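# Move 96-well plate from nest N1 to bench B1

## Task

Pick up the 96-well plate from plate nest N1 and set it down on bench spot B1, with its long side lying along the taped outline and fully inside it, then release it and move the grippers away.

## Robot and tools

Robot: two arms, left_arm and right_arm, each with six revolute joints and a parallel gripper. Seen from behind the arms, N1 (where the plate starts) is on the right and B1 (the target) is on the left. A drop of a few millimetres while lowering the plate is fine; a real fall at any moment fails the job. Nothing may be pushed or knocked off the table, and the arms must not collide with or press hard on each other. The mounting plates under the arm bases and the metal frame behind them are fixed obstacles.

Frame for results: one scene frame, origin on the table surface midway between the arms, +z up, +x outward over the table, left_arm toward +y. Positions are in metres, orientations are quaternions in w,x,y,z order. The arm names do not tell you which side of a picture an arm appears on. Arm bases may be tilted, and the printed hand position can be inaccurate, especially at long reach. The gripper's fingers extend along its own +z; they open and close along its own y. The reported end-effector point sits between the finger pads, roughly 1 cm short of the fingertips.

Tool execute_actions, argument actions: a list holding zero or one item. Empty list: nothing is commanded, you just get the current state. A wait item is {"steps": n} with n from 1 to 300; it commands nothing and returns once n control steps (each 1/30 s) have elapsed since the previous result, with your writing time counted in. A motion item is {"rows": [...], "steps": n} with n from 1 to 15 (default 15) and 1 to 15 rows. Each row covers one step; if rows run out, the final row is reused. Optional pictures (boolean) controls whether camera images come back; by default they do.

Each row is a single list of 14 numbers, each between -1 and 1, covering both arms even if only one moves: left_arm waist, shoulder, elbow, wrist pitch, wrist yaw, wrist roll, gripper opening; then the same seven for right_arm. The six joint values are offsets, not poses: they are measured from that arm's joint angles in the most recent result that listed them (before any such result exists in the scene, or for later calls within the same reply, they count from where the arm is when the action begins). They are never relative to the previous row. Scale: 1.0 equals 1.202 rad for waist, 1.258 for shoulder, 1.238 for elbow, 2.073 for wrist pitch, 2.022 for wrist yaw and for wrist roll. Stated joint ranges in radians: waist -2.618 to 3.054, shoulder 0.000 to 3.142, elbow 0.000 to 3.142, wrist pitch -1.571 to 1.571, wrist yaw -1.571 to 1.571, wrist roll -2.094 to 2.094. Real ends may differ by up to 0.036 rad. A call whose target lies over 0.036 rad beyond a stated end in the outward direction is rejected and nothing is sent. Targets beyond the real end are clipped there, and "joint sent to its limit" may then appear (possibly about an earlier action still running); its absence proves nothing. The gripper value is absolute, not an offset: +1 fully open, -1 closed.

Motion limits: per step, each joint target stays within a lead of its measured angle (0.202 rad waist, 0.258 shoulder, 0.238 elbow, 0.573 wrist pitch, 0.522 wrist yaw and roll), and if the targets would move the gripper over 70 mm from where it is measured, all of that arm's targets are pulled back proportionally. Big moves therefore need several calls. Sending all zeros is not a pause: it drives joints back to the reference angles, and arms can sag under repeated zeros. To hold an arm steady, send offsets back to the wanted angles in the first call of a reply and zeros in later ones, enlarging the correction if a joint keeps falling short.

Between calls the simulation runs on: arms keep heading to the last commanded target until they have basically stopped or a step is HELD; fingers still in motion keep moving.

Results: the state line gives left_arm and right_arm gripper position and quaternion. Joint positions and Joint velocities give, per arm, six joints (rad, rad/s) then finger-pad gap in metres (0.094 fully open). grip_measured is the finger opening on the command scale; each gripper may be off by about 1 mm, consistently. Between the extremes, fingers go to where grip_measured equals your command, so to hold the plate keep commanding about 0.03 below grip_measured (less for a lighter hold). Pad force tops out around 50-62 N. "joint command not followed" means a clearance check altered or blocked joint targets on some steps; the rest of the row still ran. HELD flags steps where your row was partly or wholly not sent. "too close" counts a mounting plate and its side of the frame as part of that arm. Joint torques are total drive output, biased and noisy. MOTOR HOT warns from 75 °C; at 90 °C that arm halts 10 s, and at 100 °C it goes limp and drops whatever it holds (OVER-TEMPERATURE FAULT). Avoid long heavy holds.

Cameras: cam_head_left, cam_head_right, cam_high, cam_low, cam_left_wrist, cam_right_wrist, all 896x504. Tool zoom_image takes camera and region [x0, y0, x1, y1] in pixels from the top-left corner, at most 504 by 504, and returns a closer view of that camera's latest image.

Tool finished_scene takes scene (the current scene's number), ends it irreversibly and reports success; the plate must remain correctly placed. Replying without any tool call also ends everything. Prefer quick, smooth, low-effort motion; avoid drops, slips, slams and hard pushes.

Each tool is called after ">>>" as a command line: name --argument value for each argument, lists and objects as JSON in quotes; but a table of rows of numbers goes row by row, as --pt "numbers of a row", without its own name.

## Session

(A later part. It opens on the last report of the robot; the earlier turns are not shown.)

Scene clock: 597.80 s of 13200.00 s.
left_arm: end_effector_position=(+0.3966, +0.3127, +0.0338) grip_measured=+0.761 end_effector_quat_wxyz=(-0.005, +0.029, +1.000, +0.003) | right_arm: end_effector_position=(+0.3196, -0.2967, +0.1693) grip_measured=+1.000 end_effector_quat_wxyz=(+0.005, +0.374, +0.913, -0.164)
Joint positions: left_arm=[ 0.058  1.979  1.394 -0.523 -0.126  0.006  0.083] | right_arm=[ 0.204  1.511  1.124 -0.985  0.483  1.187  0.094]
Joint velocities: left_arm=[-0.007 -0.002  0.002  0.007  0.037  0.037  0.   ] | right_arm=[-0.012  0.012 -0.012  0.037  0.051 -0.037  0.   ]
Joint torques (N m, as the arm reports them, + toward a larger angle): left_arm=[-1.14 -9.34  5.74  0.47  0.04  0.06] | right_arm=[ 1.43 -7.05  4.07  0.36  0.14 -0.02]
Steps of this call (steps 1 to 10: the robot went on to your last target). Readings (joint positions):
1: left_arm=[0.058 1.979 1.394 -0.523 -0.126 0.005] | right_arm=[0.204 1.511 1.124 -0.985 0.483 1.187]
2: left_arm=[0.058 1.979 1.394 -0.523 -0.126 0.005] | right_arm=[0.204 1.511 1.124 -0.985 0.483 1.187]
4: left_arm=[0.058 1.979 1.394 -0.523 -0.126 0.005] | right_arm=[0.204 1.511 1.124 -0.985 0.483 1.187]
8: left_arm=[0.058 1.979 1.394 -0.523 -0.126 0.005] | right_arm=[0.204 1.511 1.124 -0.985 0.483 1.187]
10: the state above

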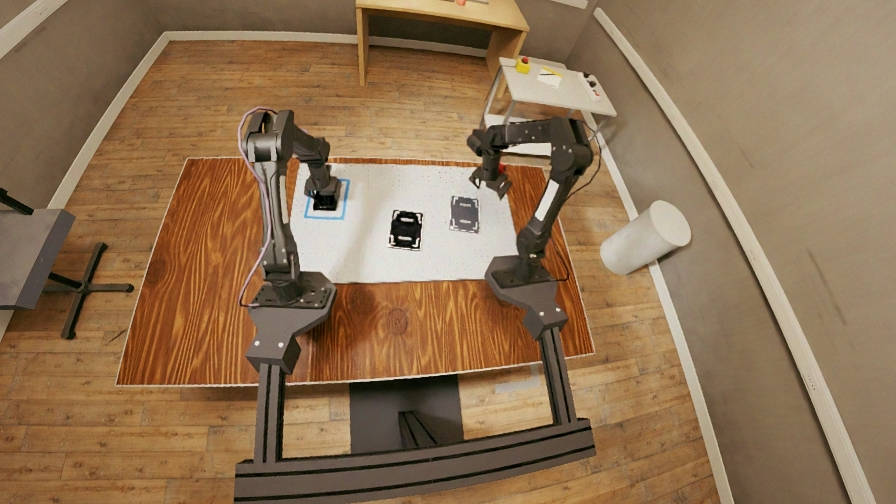

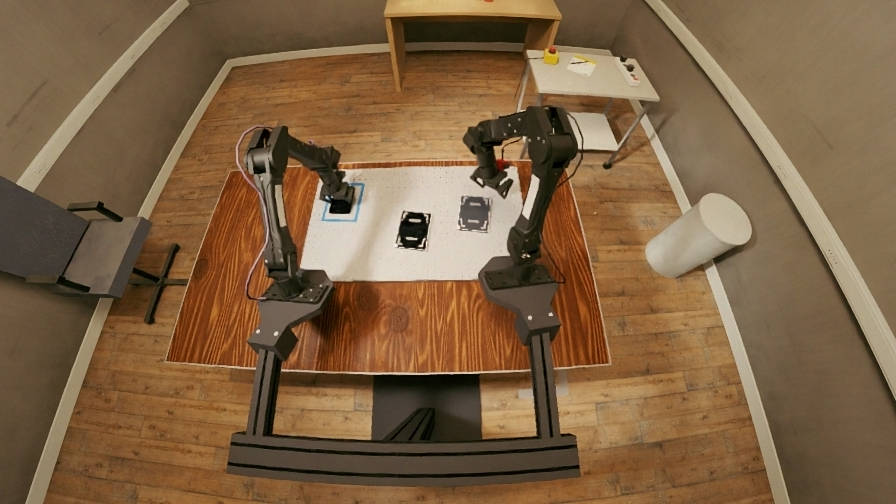

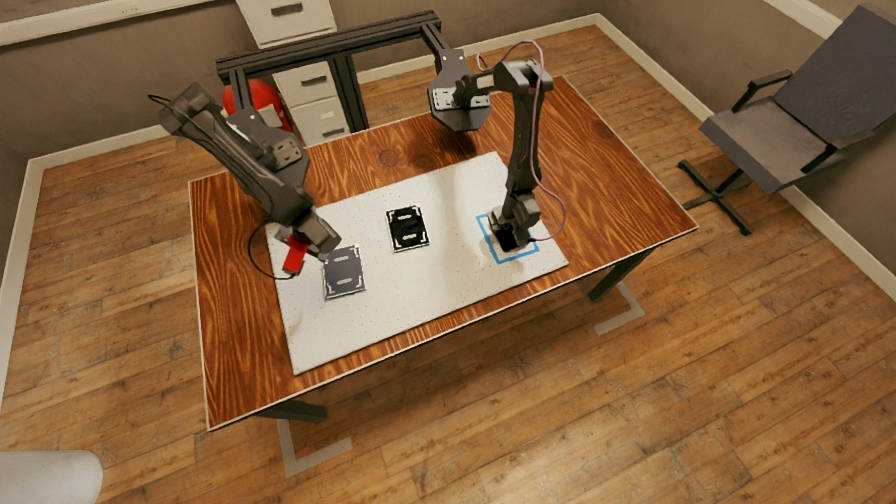

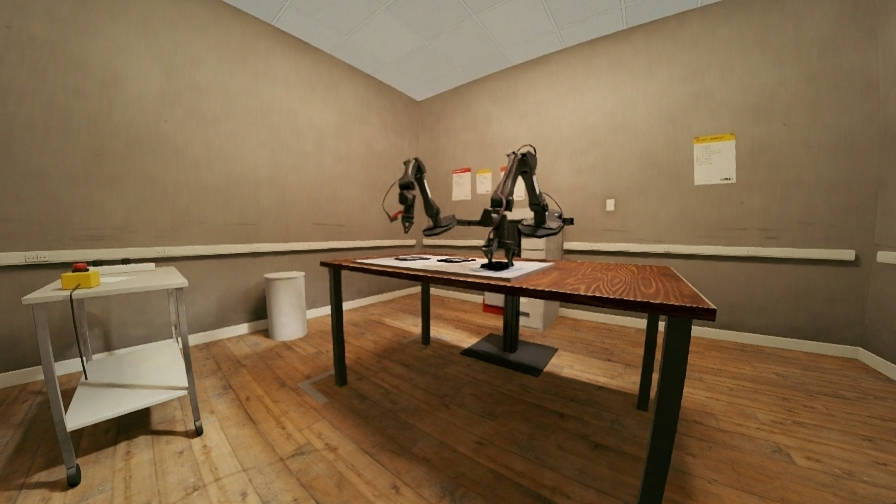

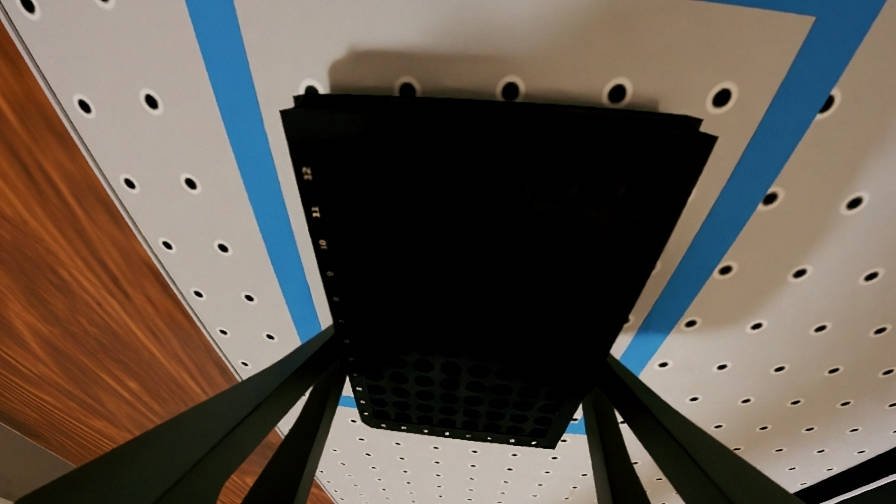

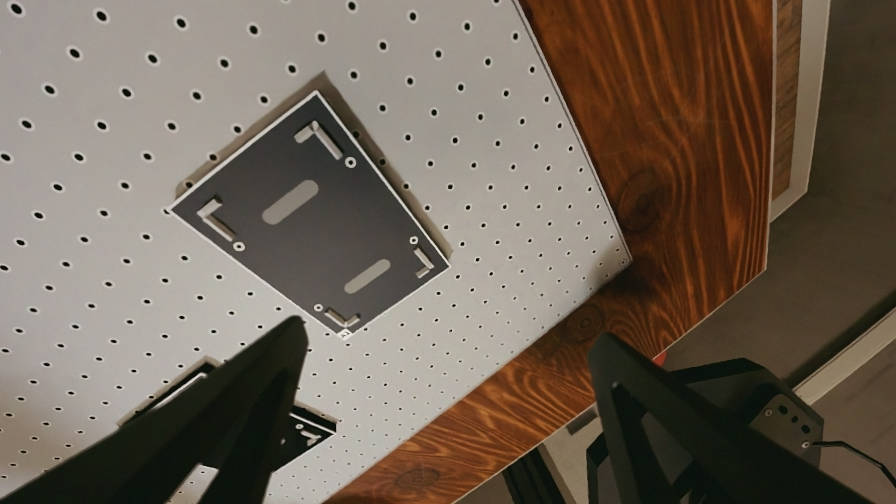

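>>> execute_actions --actions '[{"rows":[[0,0.004,0,0.005,0,0.001,0.732,0,0,0,0,0,0,1],[0,0.008,0,0.009,0,0.002,0.732,0,0,0,0,0,0,1],[0,0.012,0,0.012,0,0.003,0.732,0,0,0,0,0,0,1],[0,0.015,0,0.015,0,0.004,0.732,0,0,0,0,0,0,1],[0,0.018,0,0.017,0,0.005,0.732,0,0,0,0,0,0,1],[0,0.02,0,0.019,0,0.006,0.732,0,0,0,0,0,0,1],[0,0.022,0,0.021,0,0.007,0.732,0,0,0,0,0,0,1],[0,0.024,0,0.022,0,0.008,0.732,0,0,0,0,0,0,1],[0,0.026,0,0.023,0,0.009,0.732,0,0,0,0,0,0,1],[0,0.028,0,0.024,0,0.01,0.732,0,0,0,0,0,0,1]],"steps":15}]' --pictures false

>>> execute_actions --actions '[{"steps":8}]'

>>> zoom_image --camera "cam_low" --region '[465, 240, 535, 285]'

Scene clock: 613.17 s of 13200.00 s.
left_arm: end_effector_position=(+0.3955, +0.3118, +0.0247) grip_measured=+0.761 end_effector_quat_wxyz=(-0.006, +0.034, +0.999, +0.003) | right_arm: end_effector_position=(+0.3196, -0.2967, +0.1693) grip_measured=+1.000 end_effector_quat_wxyz=(+0.005, +0.374, +0.913, -0.164)
Joint positions: left_arm=[ 0.058  2.003  1.394 -0.501 -0.126  0.016  0.083] | right_arm=[ 0.204  1.511  1.124 -0.985  0.483  1.187  0.094]
Joint velocities: left_arm=[-0.002  0.002 -0.022 -0.051 -0.007  0.037  0.   ] | right_arm=[-0.002 -0.027 -0.007 -0.037 -0.081 -0.037  0.   ]
Joint torques (N m, as the arm reports them, + toward a larger angle): left_arm=[-1.54 -9.32  4.01  0.54 -0.03  0.04] | right_arm=[ 1.43 -7.04  4.07  0.36  0.14 -0.02]
Steps of this call (steps 1 to 15: the robot went on to your last target; steps 16 to 90: nothing new was sent; then 11.87 s passed at rest; steps 91 to 105: all 15 steps of this action). Readings (joint positions):
91: left_arm=[0.058 1.979 1.394 -0.523 -0.126 0.006] | right_arm=[0.204 1.511 1.124 -0.985 0.483 1.187]
92: left_arm=[0.058 1.979 1.394 -0.523 -0.126 0.006] | right_arm=[0.204 1.511 1.124 -0.985 0.483 1.187]
94: left_arm=[0.058 1.979 1.394 -0.523 -0.126 0.006] | right_arm=[0.204 1.511 1.124 -0.985 0.483 1.187]
98: left_arm=[0.058 1.987 1.394 -0.512 -0.126 0.009] | right_arm=[0.204 1.511 1.124 -0.985 0.483 1.187]
105: the state above

Scene clock: 613.43 s of 13200.00 s.
left_arm: end_effector_position=(+0.3955, +0.3118, +0.0247) grip_measured=+0.761 end_effector_quat_wxyz=(-0.006, +0.035, +0.999, +0.003) | right_arm: end_effector_position=(+0.3196, -0.2967, +0.1693) grip_measured=+1.000 end_effector_quat_wxyz=(+0.005, +0.374, +0.913, -0.164)
Joint positions: left_arm=[ 0.058  2.003  1.394 -0.501 -0.126  0.016  0.083] | right_arm=[ 0.204  1.511  1.124 -0.985  0.483  1.187  0.094]
Joint velocities: left_arm=[-0.002  0.002 -0.032 -0.051  0.037  0.007 -0.   ] | right_arm=[-0.002  0.007 -0.017  0.051  0.007  0.022  0.   ]
Joint torques (N m, as the arm reports them, + toward a larger angle): left_arm=[-1.53 -9.51  3.88  0.52  0.01  0.1 ] | right_arm=[ 1.44 -7.04  4.08  0.36  0.15 -0.02]
Steps of this call (steps 1 to 8: the robot went on to your last target). Readings (joint positions):
1: left_arm=[0.058 2.003 1.394 -0.501 -0.126 0.016] | right_arm=[0.204 1.511 1.124 -0.985 0.483 1.187]
2: left_arm=[0.058 2.003 1.394 -0.501 -0.126 0.016] | right_arm=[0.204 1.511 1.124 -0.985 0.483 1.187]
4: left_arm=[0.058 2.003 1.394 -0.501 -0.126 0.016] | right_arm=[0.204 1.511 1.124 -0.985 0.483 1.187]
8: the state above

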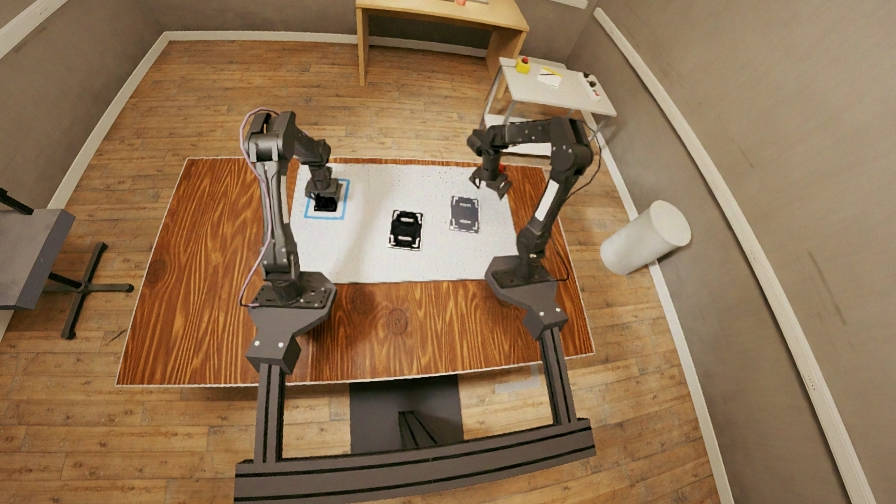

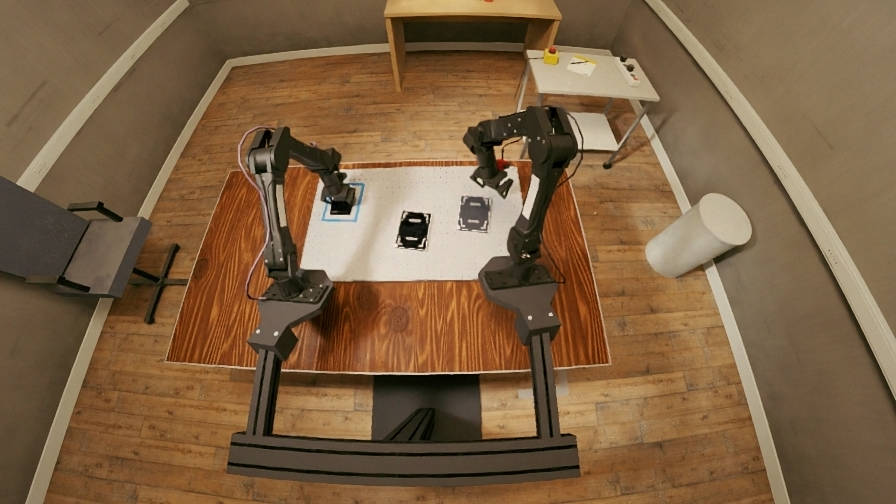

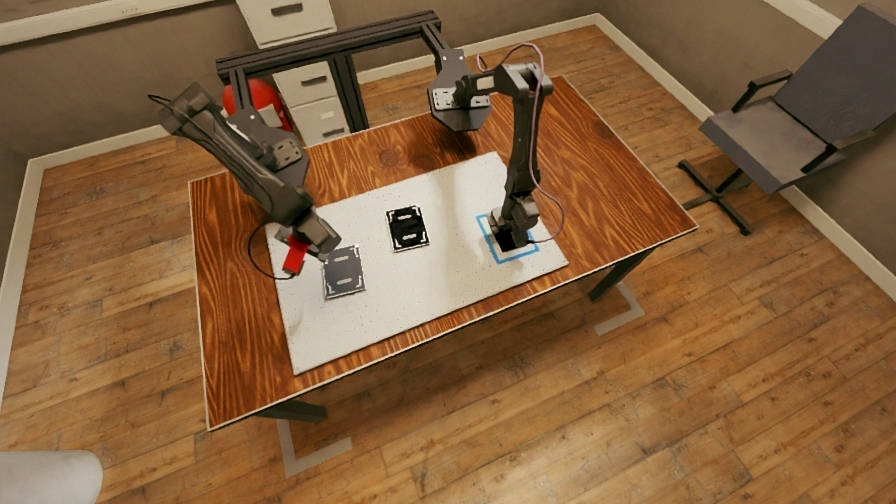

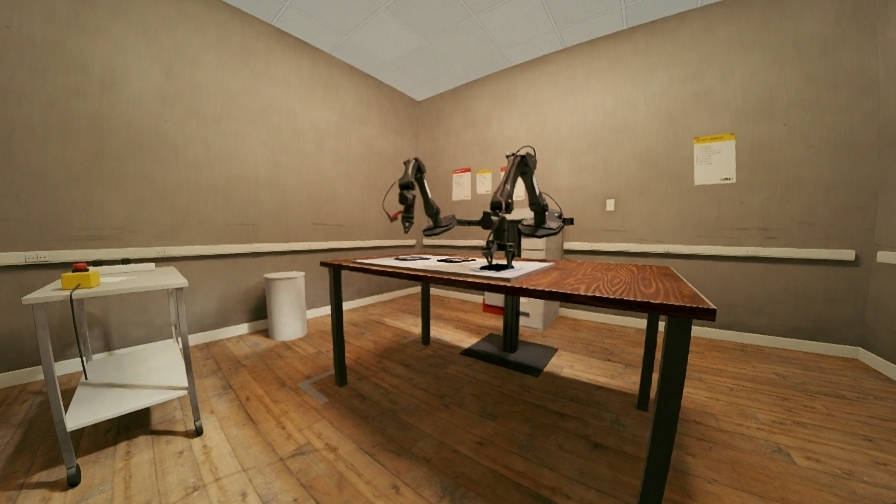

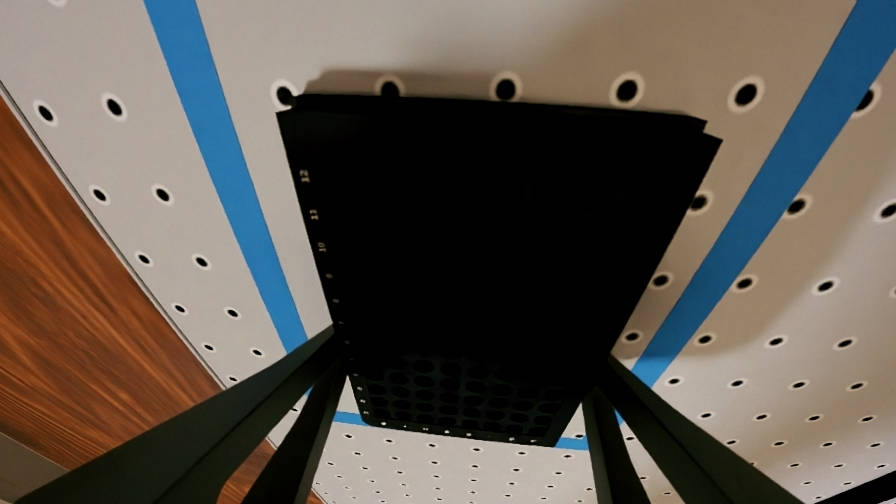

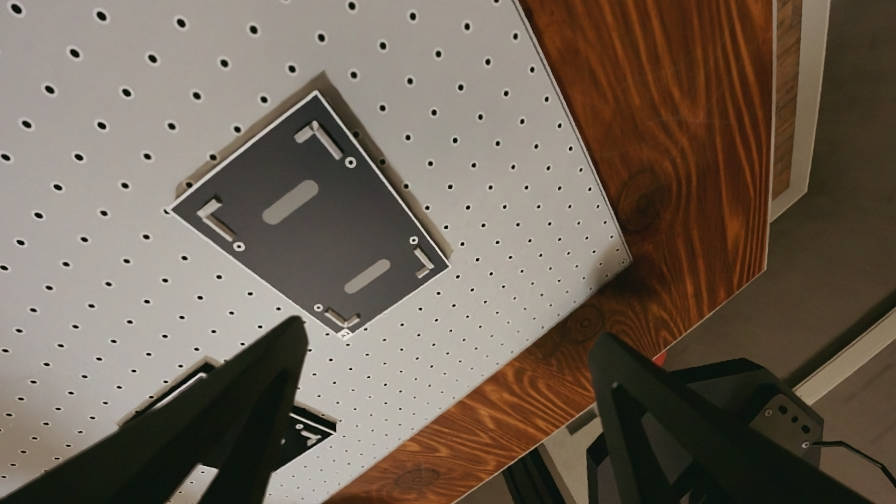

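Region (465, 240, 535, 285) of cam_low's 896x504 image, scaled by 7.200, with more detail than that image has; it fills the top 324 rows of this view, and the rest is white.

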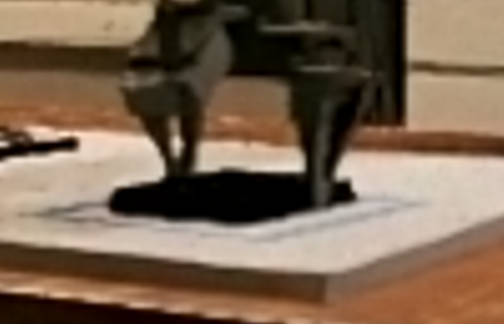

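>>> execute_actions --actions '[{"rows":[[0,0.005,0,0.008,0,0,0.732,0,0,0,0,0,0,1],[0,0.009,0,0.013,0,0,0.732,0,0,0,0,0,0,1],[0,0.012,0,0.016,0,0,0.732,0,0,0,0,0,0,1],[0,0.014,0,0.018,0,0,0.732,0,0,0,0,0,0,1],[0,0.0155,0,0.02,0,0,0.732,0,0,0,0,0,0,1],[0,0.017,0,0.021,0,0,0.732,0,0,0,0,0,0,1]],"steps":15}]'

Scene clock: 620.73 s of 13200.00 s.
left_arm: end_effector_position=(+0.3965, +0.3117, +0.0247) grip_measured=+0.761 end_effector_quat_wxyz=(-0.004, +0.034, +0.999, +0.003) | right_arm: end_effector_position=(+0.3196, -0.2967, +0.1693) grip_measured=+1.000 end_effector_quat_wxyz=(+0.005, +0.374, +0.913, -0.164)
Joint positions: left_arm=[ 0.058  2.003  1.394 -0.497 -0.126  0.016  0.083] | right_arm=[ 0.204  1.511  1.124 -0.985  0.483  1.187  0.094]
Joint velocities: left_arm=[ 0.002  0.012 -0.012  0.007  0.022 -0.007  0.001] | right_arm=[ 0.002  0.002 -0.002 -0.007 -0.037  0.095  0.   ]
Joint torques (N m, as the arm reports them, + toward a larger angle): left_arm=[-1.46 -8.61  3.77  0.62 -0.03  0.03] | right_arm=[ 1.43 -7.05  4.06  0.36  0.14 -0.02]
Steps of this call (steps 1 to 15: the robot went on to your last target; steps 16 to 90: nothing new was sent; then 3.80 s passed at rest; steps 91 to 105: all 15 steps of this action). Readings (joint positions):
91: left_arm=[0.058 2.003 1.394 -0.501 -0.126 0.016] | right_arm=[0.204 1.511 1.124 -0.985 0.483 1.187]
92: left_arm=[0.058 2.003 1.394 -0.501 -0.126 0.016] | right_arm=[0.204 1.511 1.124 -0.985 0.483 1.187]
94: left_arm=[0.058 2.003 1.394 -0.501 -0.126 0.016] | right_arm=[0.204 1.511 1.124 -0.985 0.483 1.187]
98: left_arm=[0.058 2.003 1.394 -0.499 -0.126 0.016] | right_arm=[0.204 1.511 1.124 -0.985 0.483 1.187]
105: the state above

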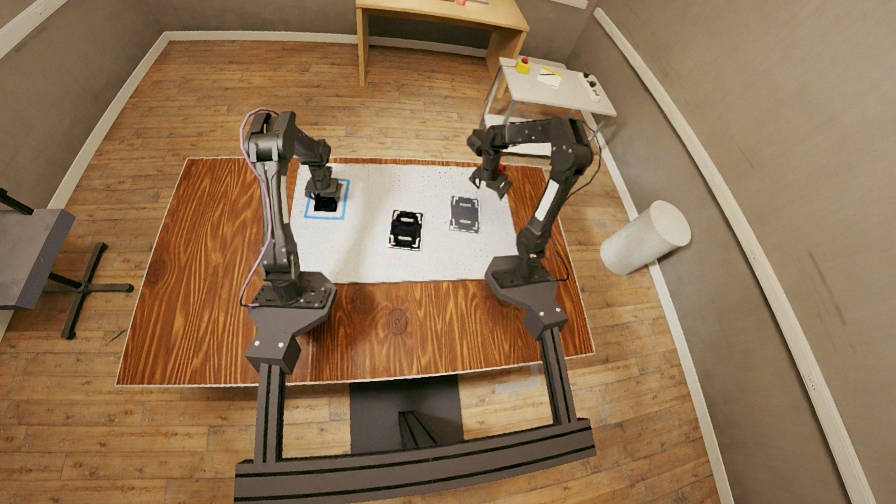

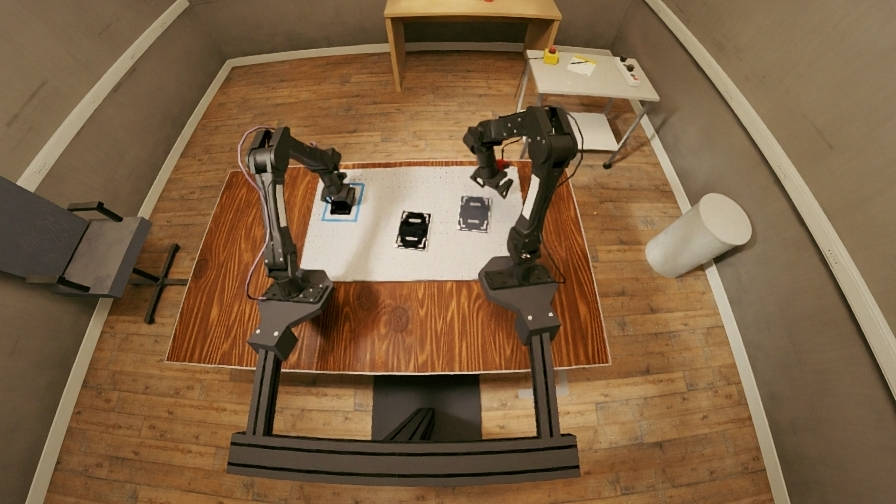

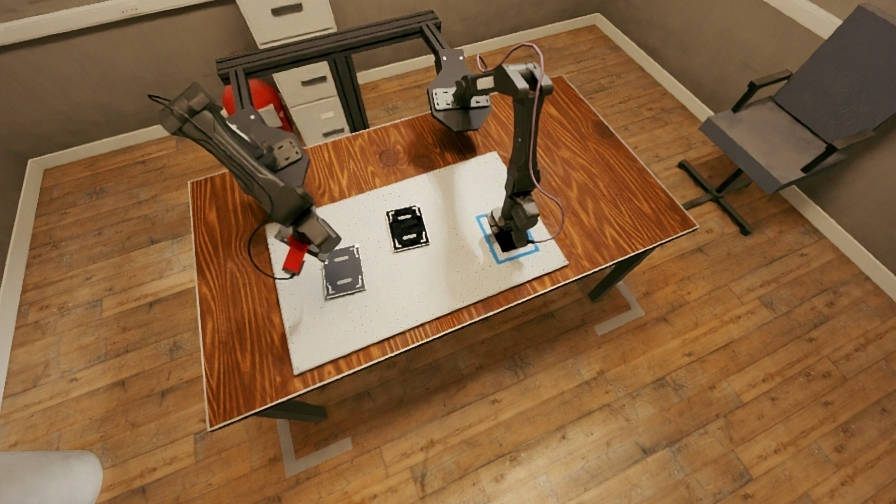

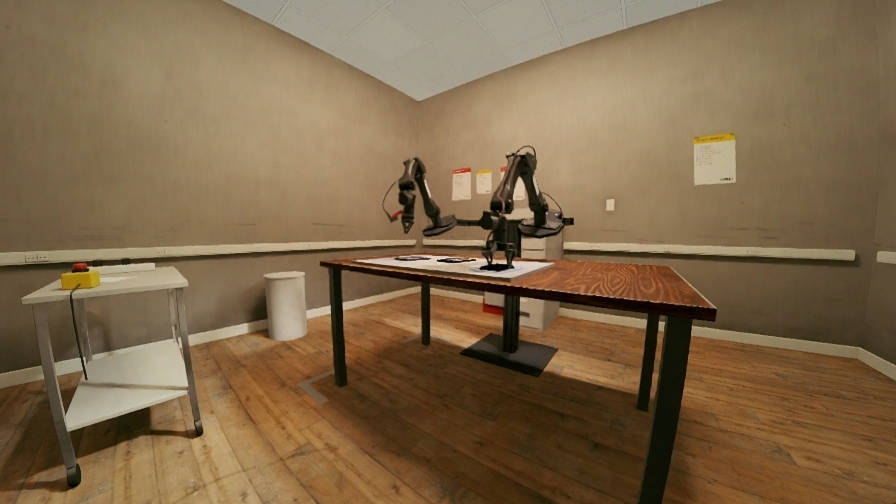

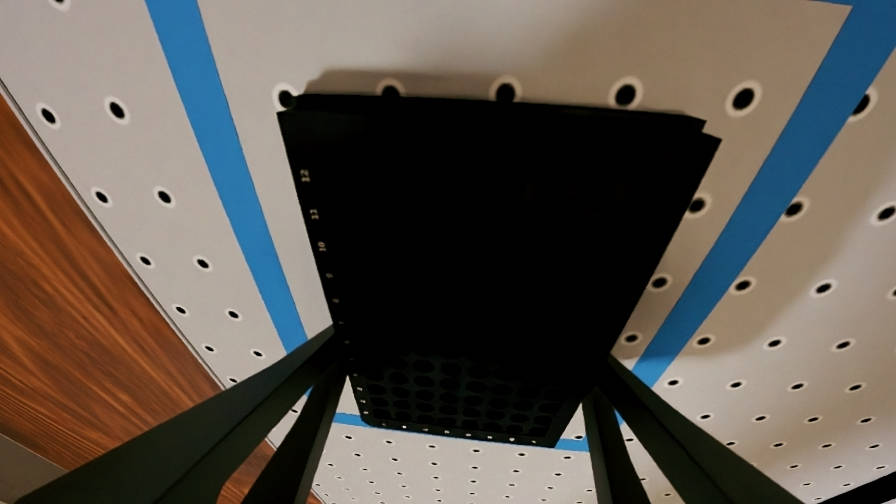

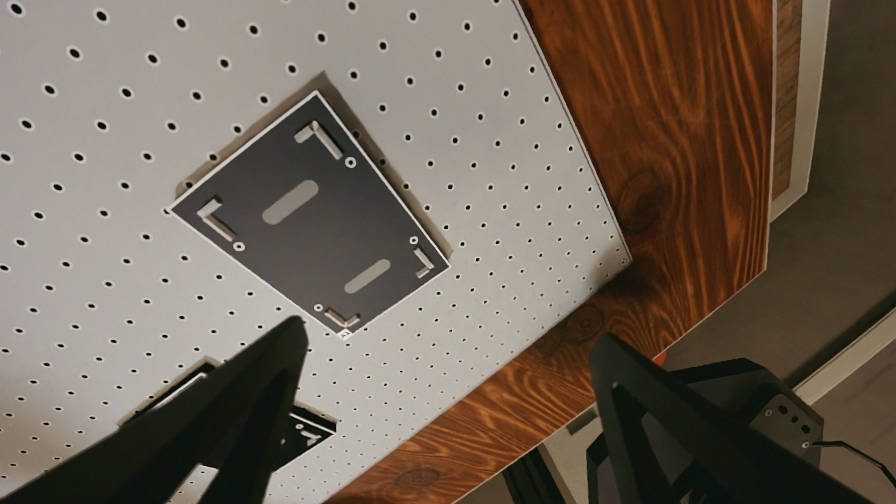

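Try a slightly bigger command.

>>> execute_actions --actions '[{"rows":[[0,0.008,0,0.008,0,0,0.732,0,0,0,0,0,0,1],[0,0.014,0,0.014,0,0,0.732,0,0,0,0,0,0,1],[0,0.018,0,0.018,0,0,0.732,0,0,0,0,0,0,1],[0,0.02,0,0.02,0,0,0.732,0,0,0,0,0,0,1],[0,0.022,0,0.022,0,0,0.732,0,0,0,0,0,0,1],[0,0.023,0,0.023,0,0,0.732,0,0,0,0,0,0,1]],"steps":15}]'

Scene clock: 624.93 s of 13200.00 s.
left_arm: end_effector_position=(+0.3964, +0.3119, +0.0243) grip_measured=+0.761 end_effector_quat_wxyz=(-0.004, +0.034, +0.999, +0.004) | right_arm: end_effector_position=(+0.3196, -0.2967, +0.1693) grip_measured=+1.000 end_effector_quat_wxyz=(+0.005, +0.374, +0.913, -0.164)
Joint positions: left_arm=[ 0.058  2.004  1.394 -0.496 -0.128  0.016  0.083] | right_arm=[ 0.204  1.511  1.124 -0.985  0.483  1.187  0.094]
Joint velocities: left_arm=[ 0.007  0.002  0.022  0.037 -0.095 -0.051 -0.001] | right_arm=[-0.012  0.002  0.012 -0.051 -0.007 -0.051  0.   ]
Joint torques (N m, as the arm reports them, + toward a larger angle): left_arm=[-1.51 -8.    3.55  0.75 -0.02  0.01] | right_arm=[ 1.44 -7.04  4.09  0.36  0.14 -0.02]
Steps of this call (steps 1 to 15: the robot went on to your last target; steps 16 to 90: nothing new was sent; then 0.70 s passed at rest; steps 91 to 105: all 15 steps of this action). Readings (joint positions):
91: left_arm=[0.058 2.003 1.394 -0.497 -0.126 0.016] | right_arm=[0.204 1.511 1.124 -0.985 0.483 1.187]
92: left_arm=[0.058 2.003 1.394 -0.497 -0.126 0.016] | right_arm=[0.204 1.511 1.124 -0.985 0.483 1.187]
94: left_arm=[0.058 2.003 1.394 -0.497 -0.126 0.016] | right_arm=[0.204 1.511 1.124 -0.985 0.483 1.187]
98: left_arm=[0.058 2.004 1.394 -0.496 -0.128 0.016] | right_arm=[0.204 1.511 1.124 -0.985 0.483 1.187]
105: the state above

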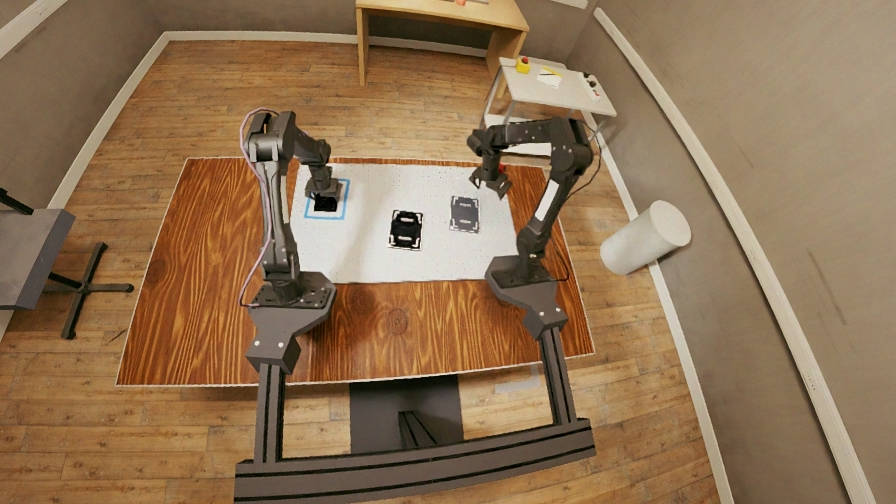

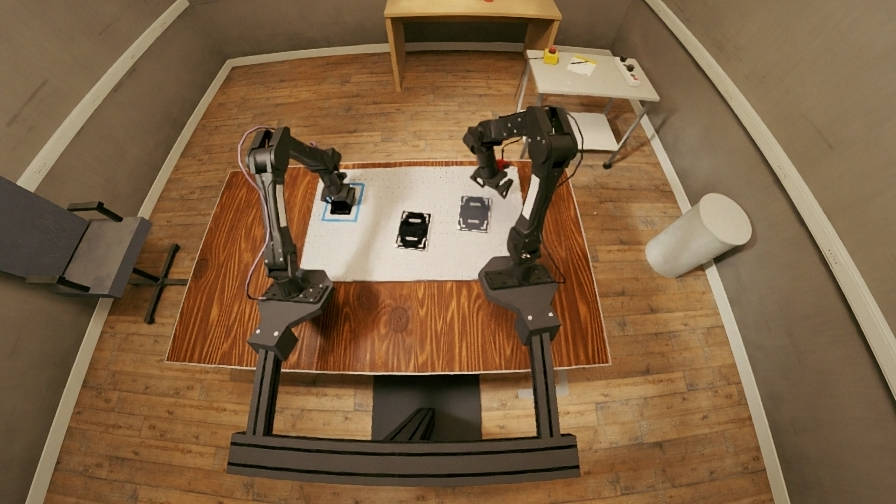

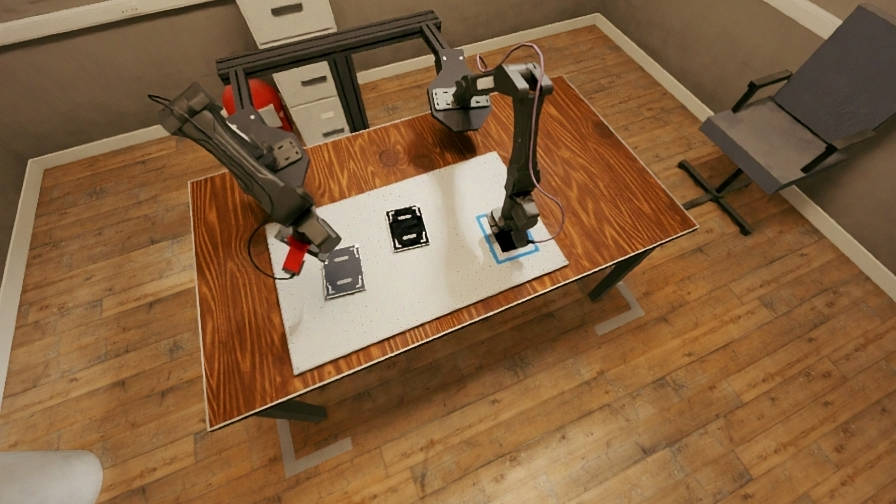

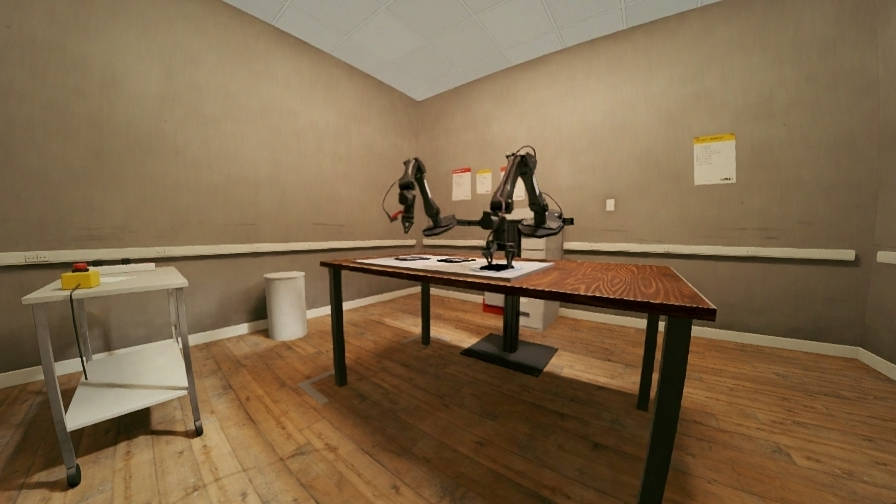

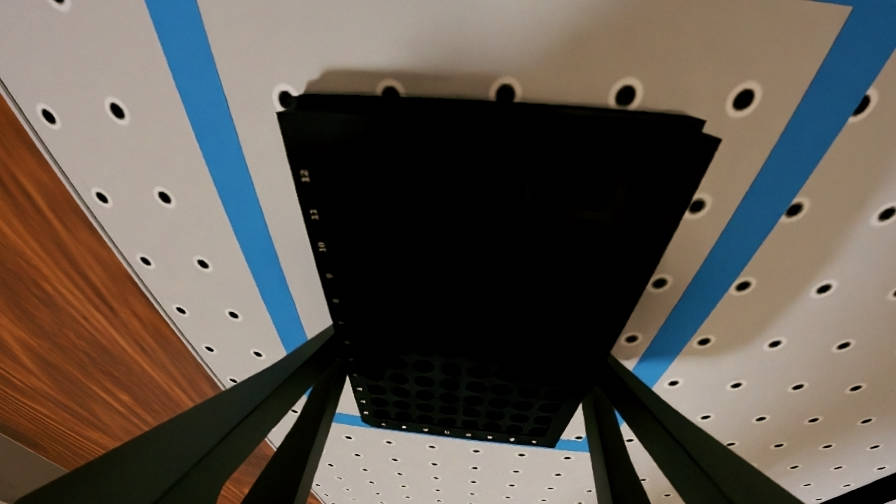

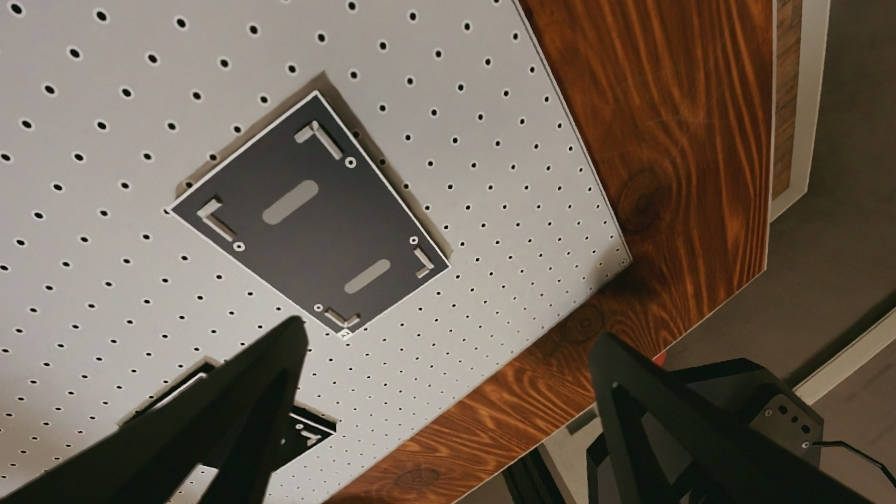

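>>> execute_actions --actions '[{"rows":[[0,0,0,0,0,0,0.75,0,0,0,0,0,0,1],[0,0,0,0,0,0,0.77,0,0,0,0,0,0,1],[0,0,0,0,0,0,0.8,0,0,0,0,0,0,1],[0,0,0,0,0,0,0.85,0,0,0,0,0,0,1],[0,0,0,0,0,0,0.92,0,0,0,0,0,0,1],[0,0,0,0,0,0,1,0,0,0,0,0,0,1]],"steps":10}]' --pictures false

>>> execute_actions --actions '[{"rows":[[0,-0.012,0,-0.01,0,0,1,0,0,0,0,0,0,1],[0,-0.024,0,-0.02,0,0,1,0,0,0,0,0,0,1],[0,-0.038,0,-0.03,0,0,1,0,0,0,0,0,0,1],[0,-0.054,0,-0.042,0,0,1,0,0,0,0,0,0,1],[0,-0.072,0,-0.054,0,0,1,0,0,0,0,0,0,1],[0,-0.092,0,-0.066,0,0,1,0,0,0,0,0,0,1],[0,-0.114,0,-0.08,0,0,1,0,0,0,0,0,0,1],[0,-0.138,-0.01,-0.094,0,0,1,0,0,0,0,0,0,1],[0,-0.164,-0.02,-0.108,0,0,1,0,0,0,0,0,0,1],[0,-0.19,-0.03,-0.122,0,0,1,0,0,0,0,0,0,1],[0,-0.216,-0.04,-0.136,0,0,1,0,0,0,0,0,0,1],[0,-0.242,-0.05,-0.15,0,0,1,0,0,0,0,0,0,1],[0,-0.265,-0.06,-0.162,0,0,1,0,0,0,0,0,0,1],[0,-0.285,-0.066,-0.172,0,0,1,0,0,0,0,0,0,1],[0,-0.3,-0.07,-0.18,0,0,1,0,0,0,0,0,0,1]],"steps":15}]' --pictures false

>>> execute_actions --actions '[{"steps":10}]'

Scene clock: 634.43 s of 13200.00 s.
left_arm: end_effector_position=(+0.3962, +0.3119, +0.0243) grip_measured=+1.000 end_effector_quat_wxyz=(-0.005, +0.035, +0.999, +0.004) | right_arm: end_effector_position=(+0.3196, -0.2967, +0.1693) grip_measured=+1.000 end_effector_quat_wxyz=(+0.005, +0.374, +0.913, -0.164)
Joint positions: left_arm=[ 0.058  2.004  1.394 -0.497 -0.128  0.016  0.094] | right_arm=[ 0.204  1.511  1.124 -0.985  0.483  1.187  0.094]
Joint velocities: left_arm=[-0.002  0.002 -0.022 -0.007 -0.022  0.007  0.   ] | right_arm=[ 0.002 -0.012 -0.007 -0.081 -0.051 -0.037  0.   ]
Joint torques (N m, as the arm reports them, + toward a larger angle): left_arm=[ -1.72 -10.4    3.75   0.28  -0.04   0.02] | right_arm=[ 1.44 -7.05  4.07  0.36  0.14 -0.02]
Steps of this call (steps 1 to 15: the robot went on to your last target; steps 16 to 90: nothing new was sent; then 6.17 s passed at rest; steps 91 to 100: all 10 steps of this action). Readings (joint positions):
91: left_arm=[0.058 2.004 1.394 -0.497 -0.128 0.016] | right_arm=[0.204 1.511 1.124 -0.985 0.483 1.187]
92: left_arm=[0.058 2.004 1.394 -0.497 -0.128 0.016] | right_arm=[0.204 1.511 1.124 -0.985 0.483 1.187]
94: left_arm=[0.058 2.004 1.394 -0.497 -0.128 0.016] | right_arm=[0.204 1.511 1.124 -0.985 0.483 1.187]
98: left_arm=[0.058 2.004 1.394 -0.497 -0.128 0.016] | right_arm=[0.204 1.511 1.124 -0.985 0.483 1.187]
100: the state above

Scene clock: 634.93 s of 13200.00 s.
left_arm: end_effector_position=(+0.3853, +0.3256, +0.1333) grip_measured=+1.000 end_effector_quat_wxyz=(+0.008, +0.033, +0.999, +0.004) | right_arm: end_effector_position=(+0.3196, -0.2967, +0.1693) grip_measured=+1.000 end_effector_quat_wxyz=(+0.005, +0.374, +0.913, -0.164)
Joint positions: left_arm=[ 0.058  1.681  1.344 -0.745 -0.128  0.016  0.094] | right_arm=[ 0.204  1.511  1.124 -0.985  0.483  1.187  0.094]
Joint velocities: left_arm=[ 0.017 -0.857 -0.217 -0.725  0.051  0.037  0.   ] | right_arm=[ 0.007  0.007 -0.007 -0.051  0.022 -0.066  0.   ]
Joint torques (N m, as the arm reports them, + toward a larger angle): left_arm=[-1.17 -9.45  3.13  0.08 -0.04  0.01] | right_arm=[ 1.44 -7.04  4.06  0.36  0.14 -0.02]
Steps of this call (steps 1 to 15: all 15 steps of this action). Readings (joint positions):
1: left_arm=[0.058 2.004 1.394 -0.497 -0.128 0.016] | right_arm=[0.204 1.511 1.124 -0.985 0.483 1.187]
2: left_arm=[0.058 2.004 1.394 -0.499 -0.128 0.016] | right_arm=[0.204 1.511 1.124 -0.985 0.483 1.187]
4: left_arm=[0.058 1.998 1.394 -0.515 -0.128 0.016] | right_arm=[0.204 1.511 1.124 -0.985 0.483 1.187]
8: left_arm=[0.058 1.929 1.394 -0.592 -0.128 0.016] | right_arm=[0.204 1.511 1.124 -0.985 0.483 1.187]
15: the state above

Scene clock: 635.27 s of 13200.00 s.
left_arm: end_effector_position=(+0.3592, +0.3286, +0.1465) grip_measured=+1.000 end_effector_quat_wxyz=(-0.029, +0.037, +0.999, +0.004) | right_arm: end_effector_position=(+0.3196, -0.2967, +0.1693) grip_measured=+1.000 end_effector_quat_wxyz=(+0.005, +0.374, +0.913, -0.164)
Joint positions: left_arm=[ 0.058  1.63   1.319 -0.845 -0.128  0.016  0.094] | right_arm=[ 0.204  1.511  1.124 -0.985  0.483  1.187  0.094]
Joint velocities: left_arm=[-0.012 -0.002 -0.032 -0.125 -0.066 -0.037  0.   ] | right_arm=[-0.007 -0.002 -0.022  0.022  0.007  0.022  0.   ]
Joint torques (N m, as the arm reports them, + toward a larger angle): left_arm=[-1.04 -8.81  3.97  0.11  0.    0.01] | right_arm=[ 1.44 -7.05  4.08  0.36  0.15 -0.02]
Steps of this call (steps 1 to 10: the robot went on to your last target). Readings (joint positions):
1: left_arm=[0.058 1.656 1.339 -0.768 -0.128 0.016] | right_arm=[0.204 1.511 1.124 -0.985 0.483 1.187]
2: left_arm=[0.058 1.640 1.336 -0.786 -0.128 0.016] | right_arm=[0.204 1.511 1.124 -0.985 0.483 1.187]
4: left_arm=[0.058 1.630 1.336 -0.810 -0.128 0.016] | right_arm=[0.204 1.511 1.124 -0.985 0.483 1.187]
8: left_arm=[0.058 1.630 1.322 -0.835 -0.128 0.016] | right_arm=[0.204 1.511 1.124 -0.985 0.483 1.187]
10: the state above

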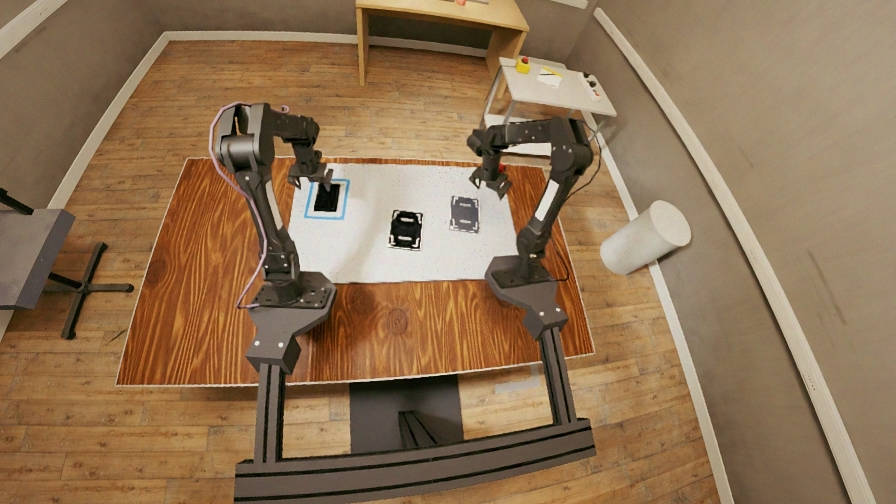

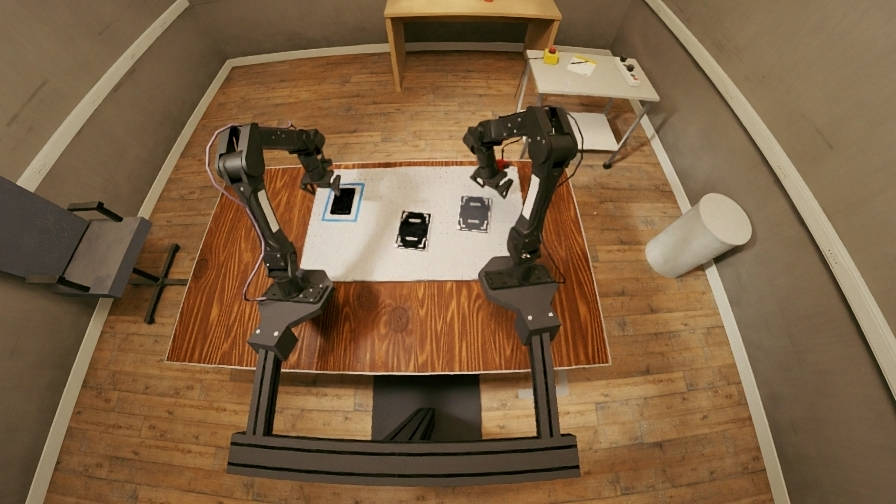

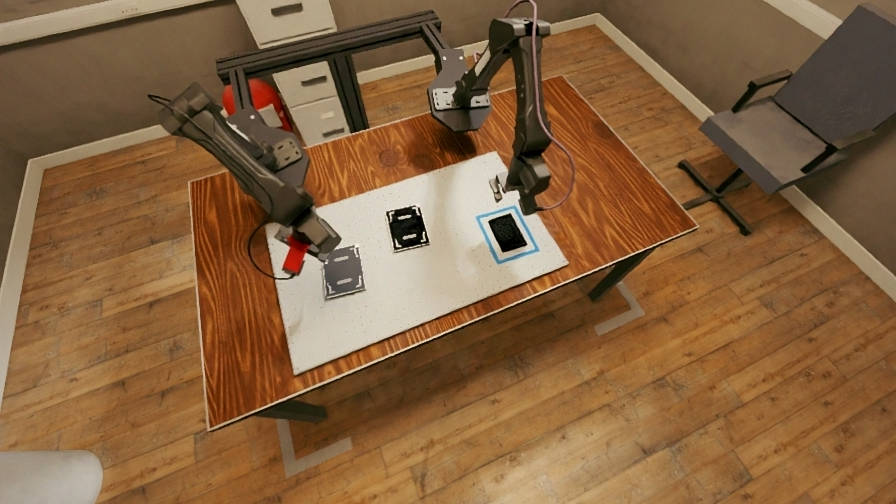

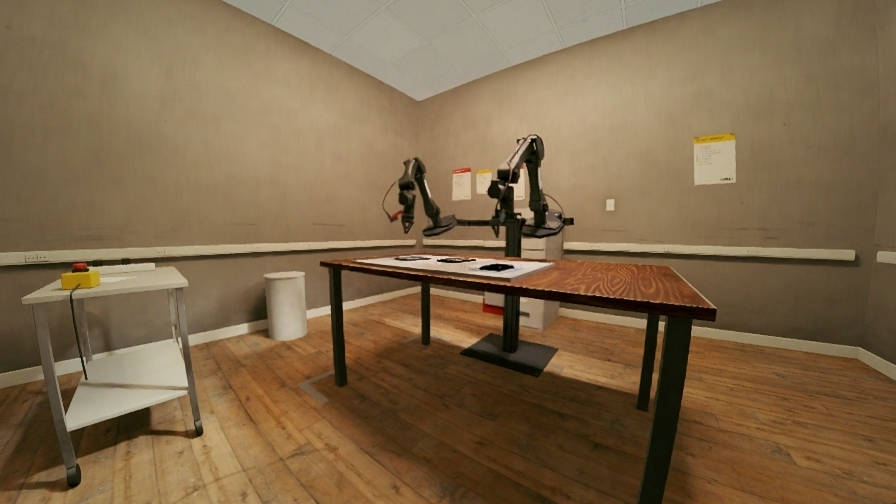

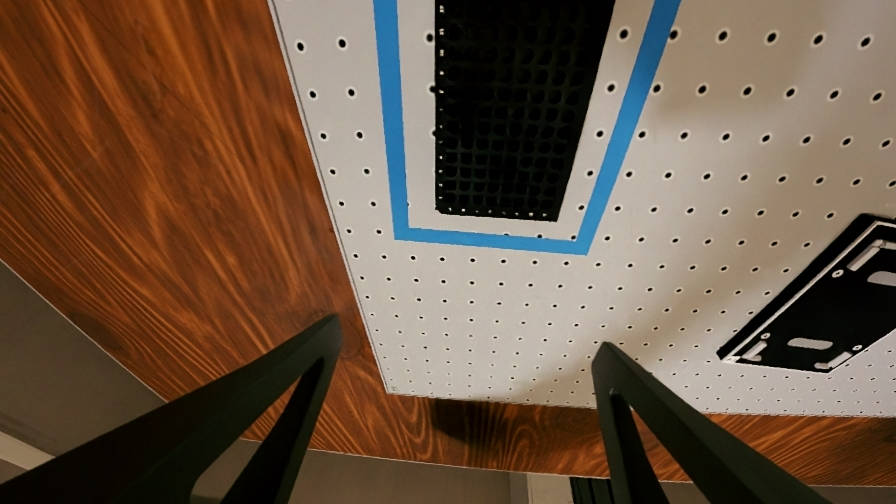

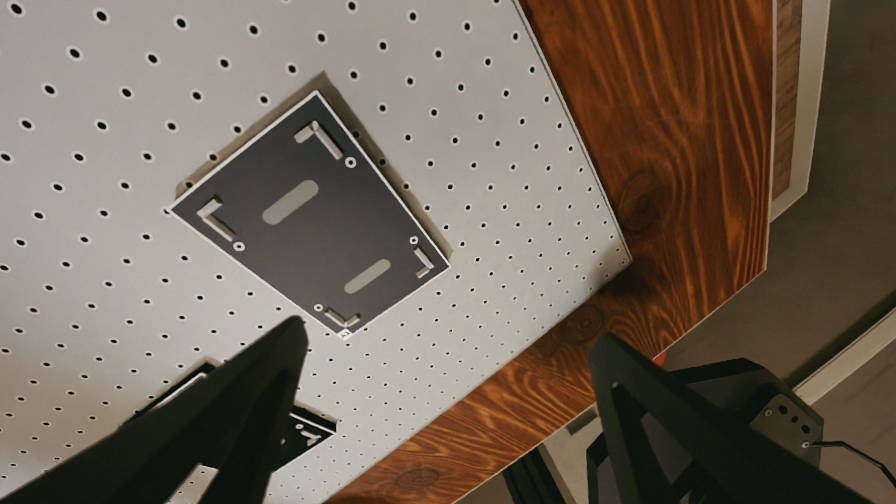

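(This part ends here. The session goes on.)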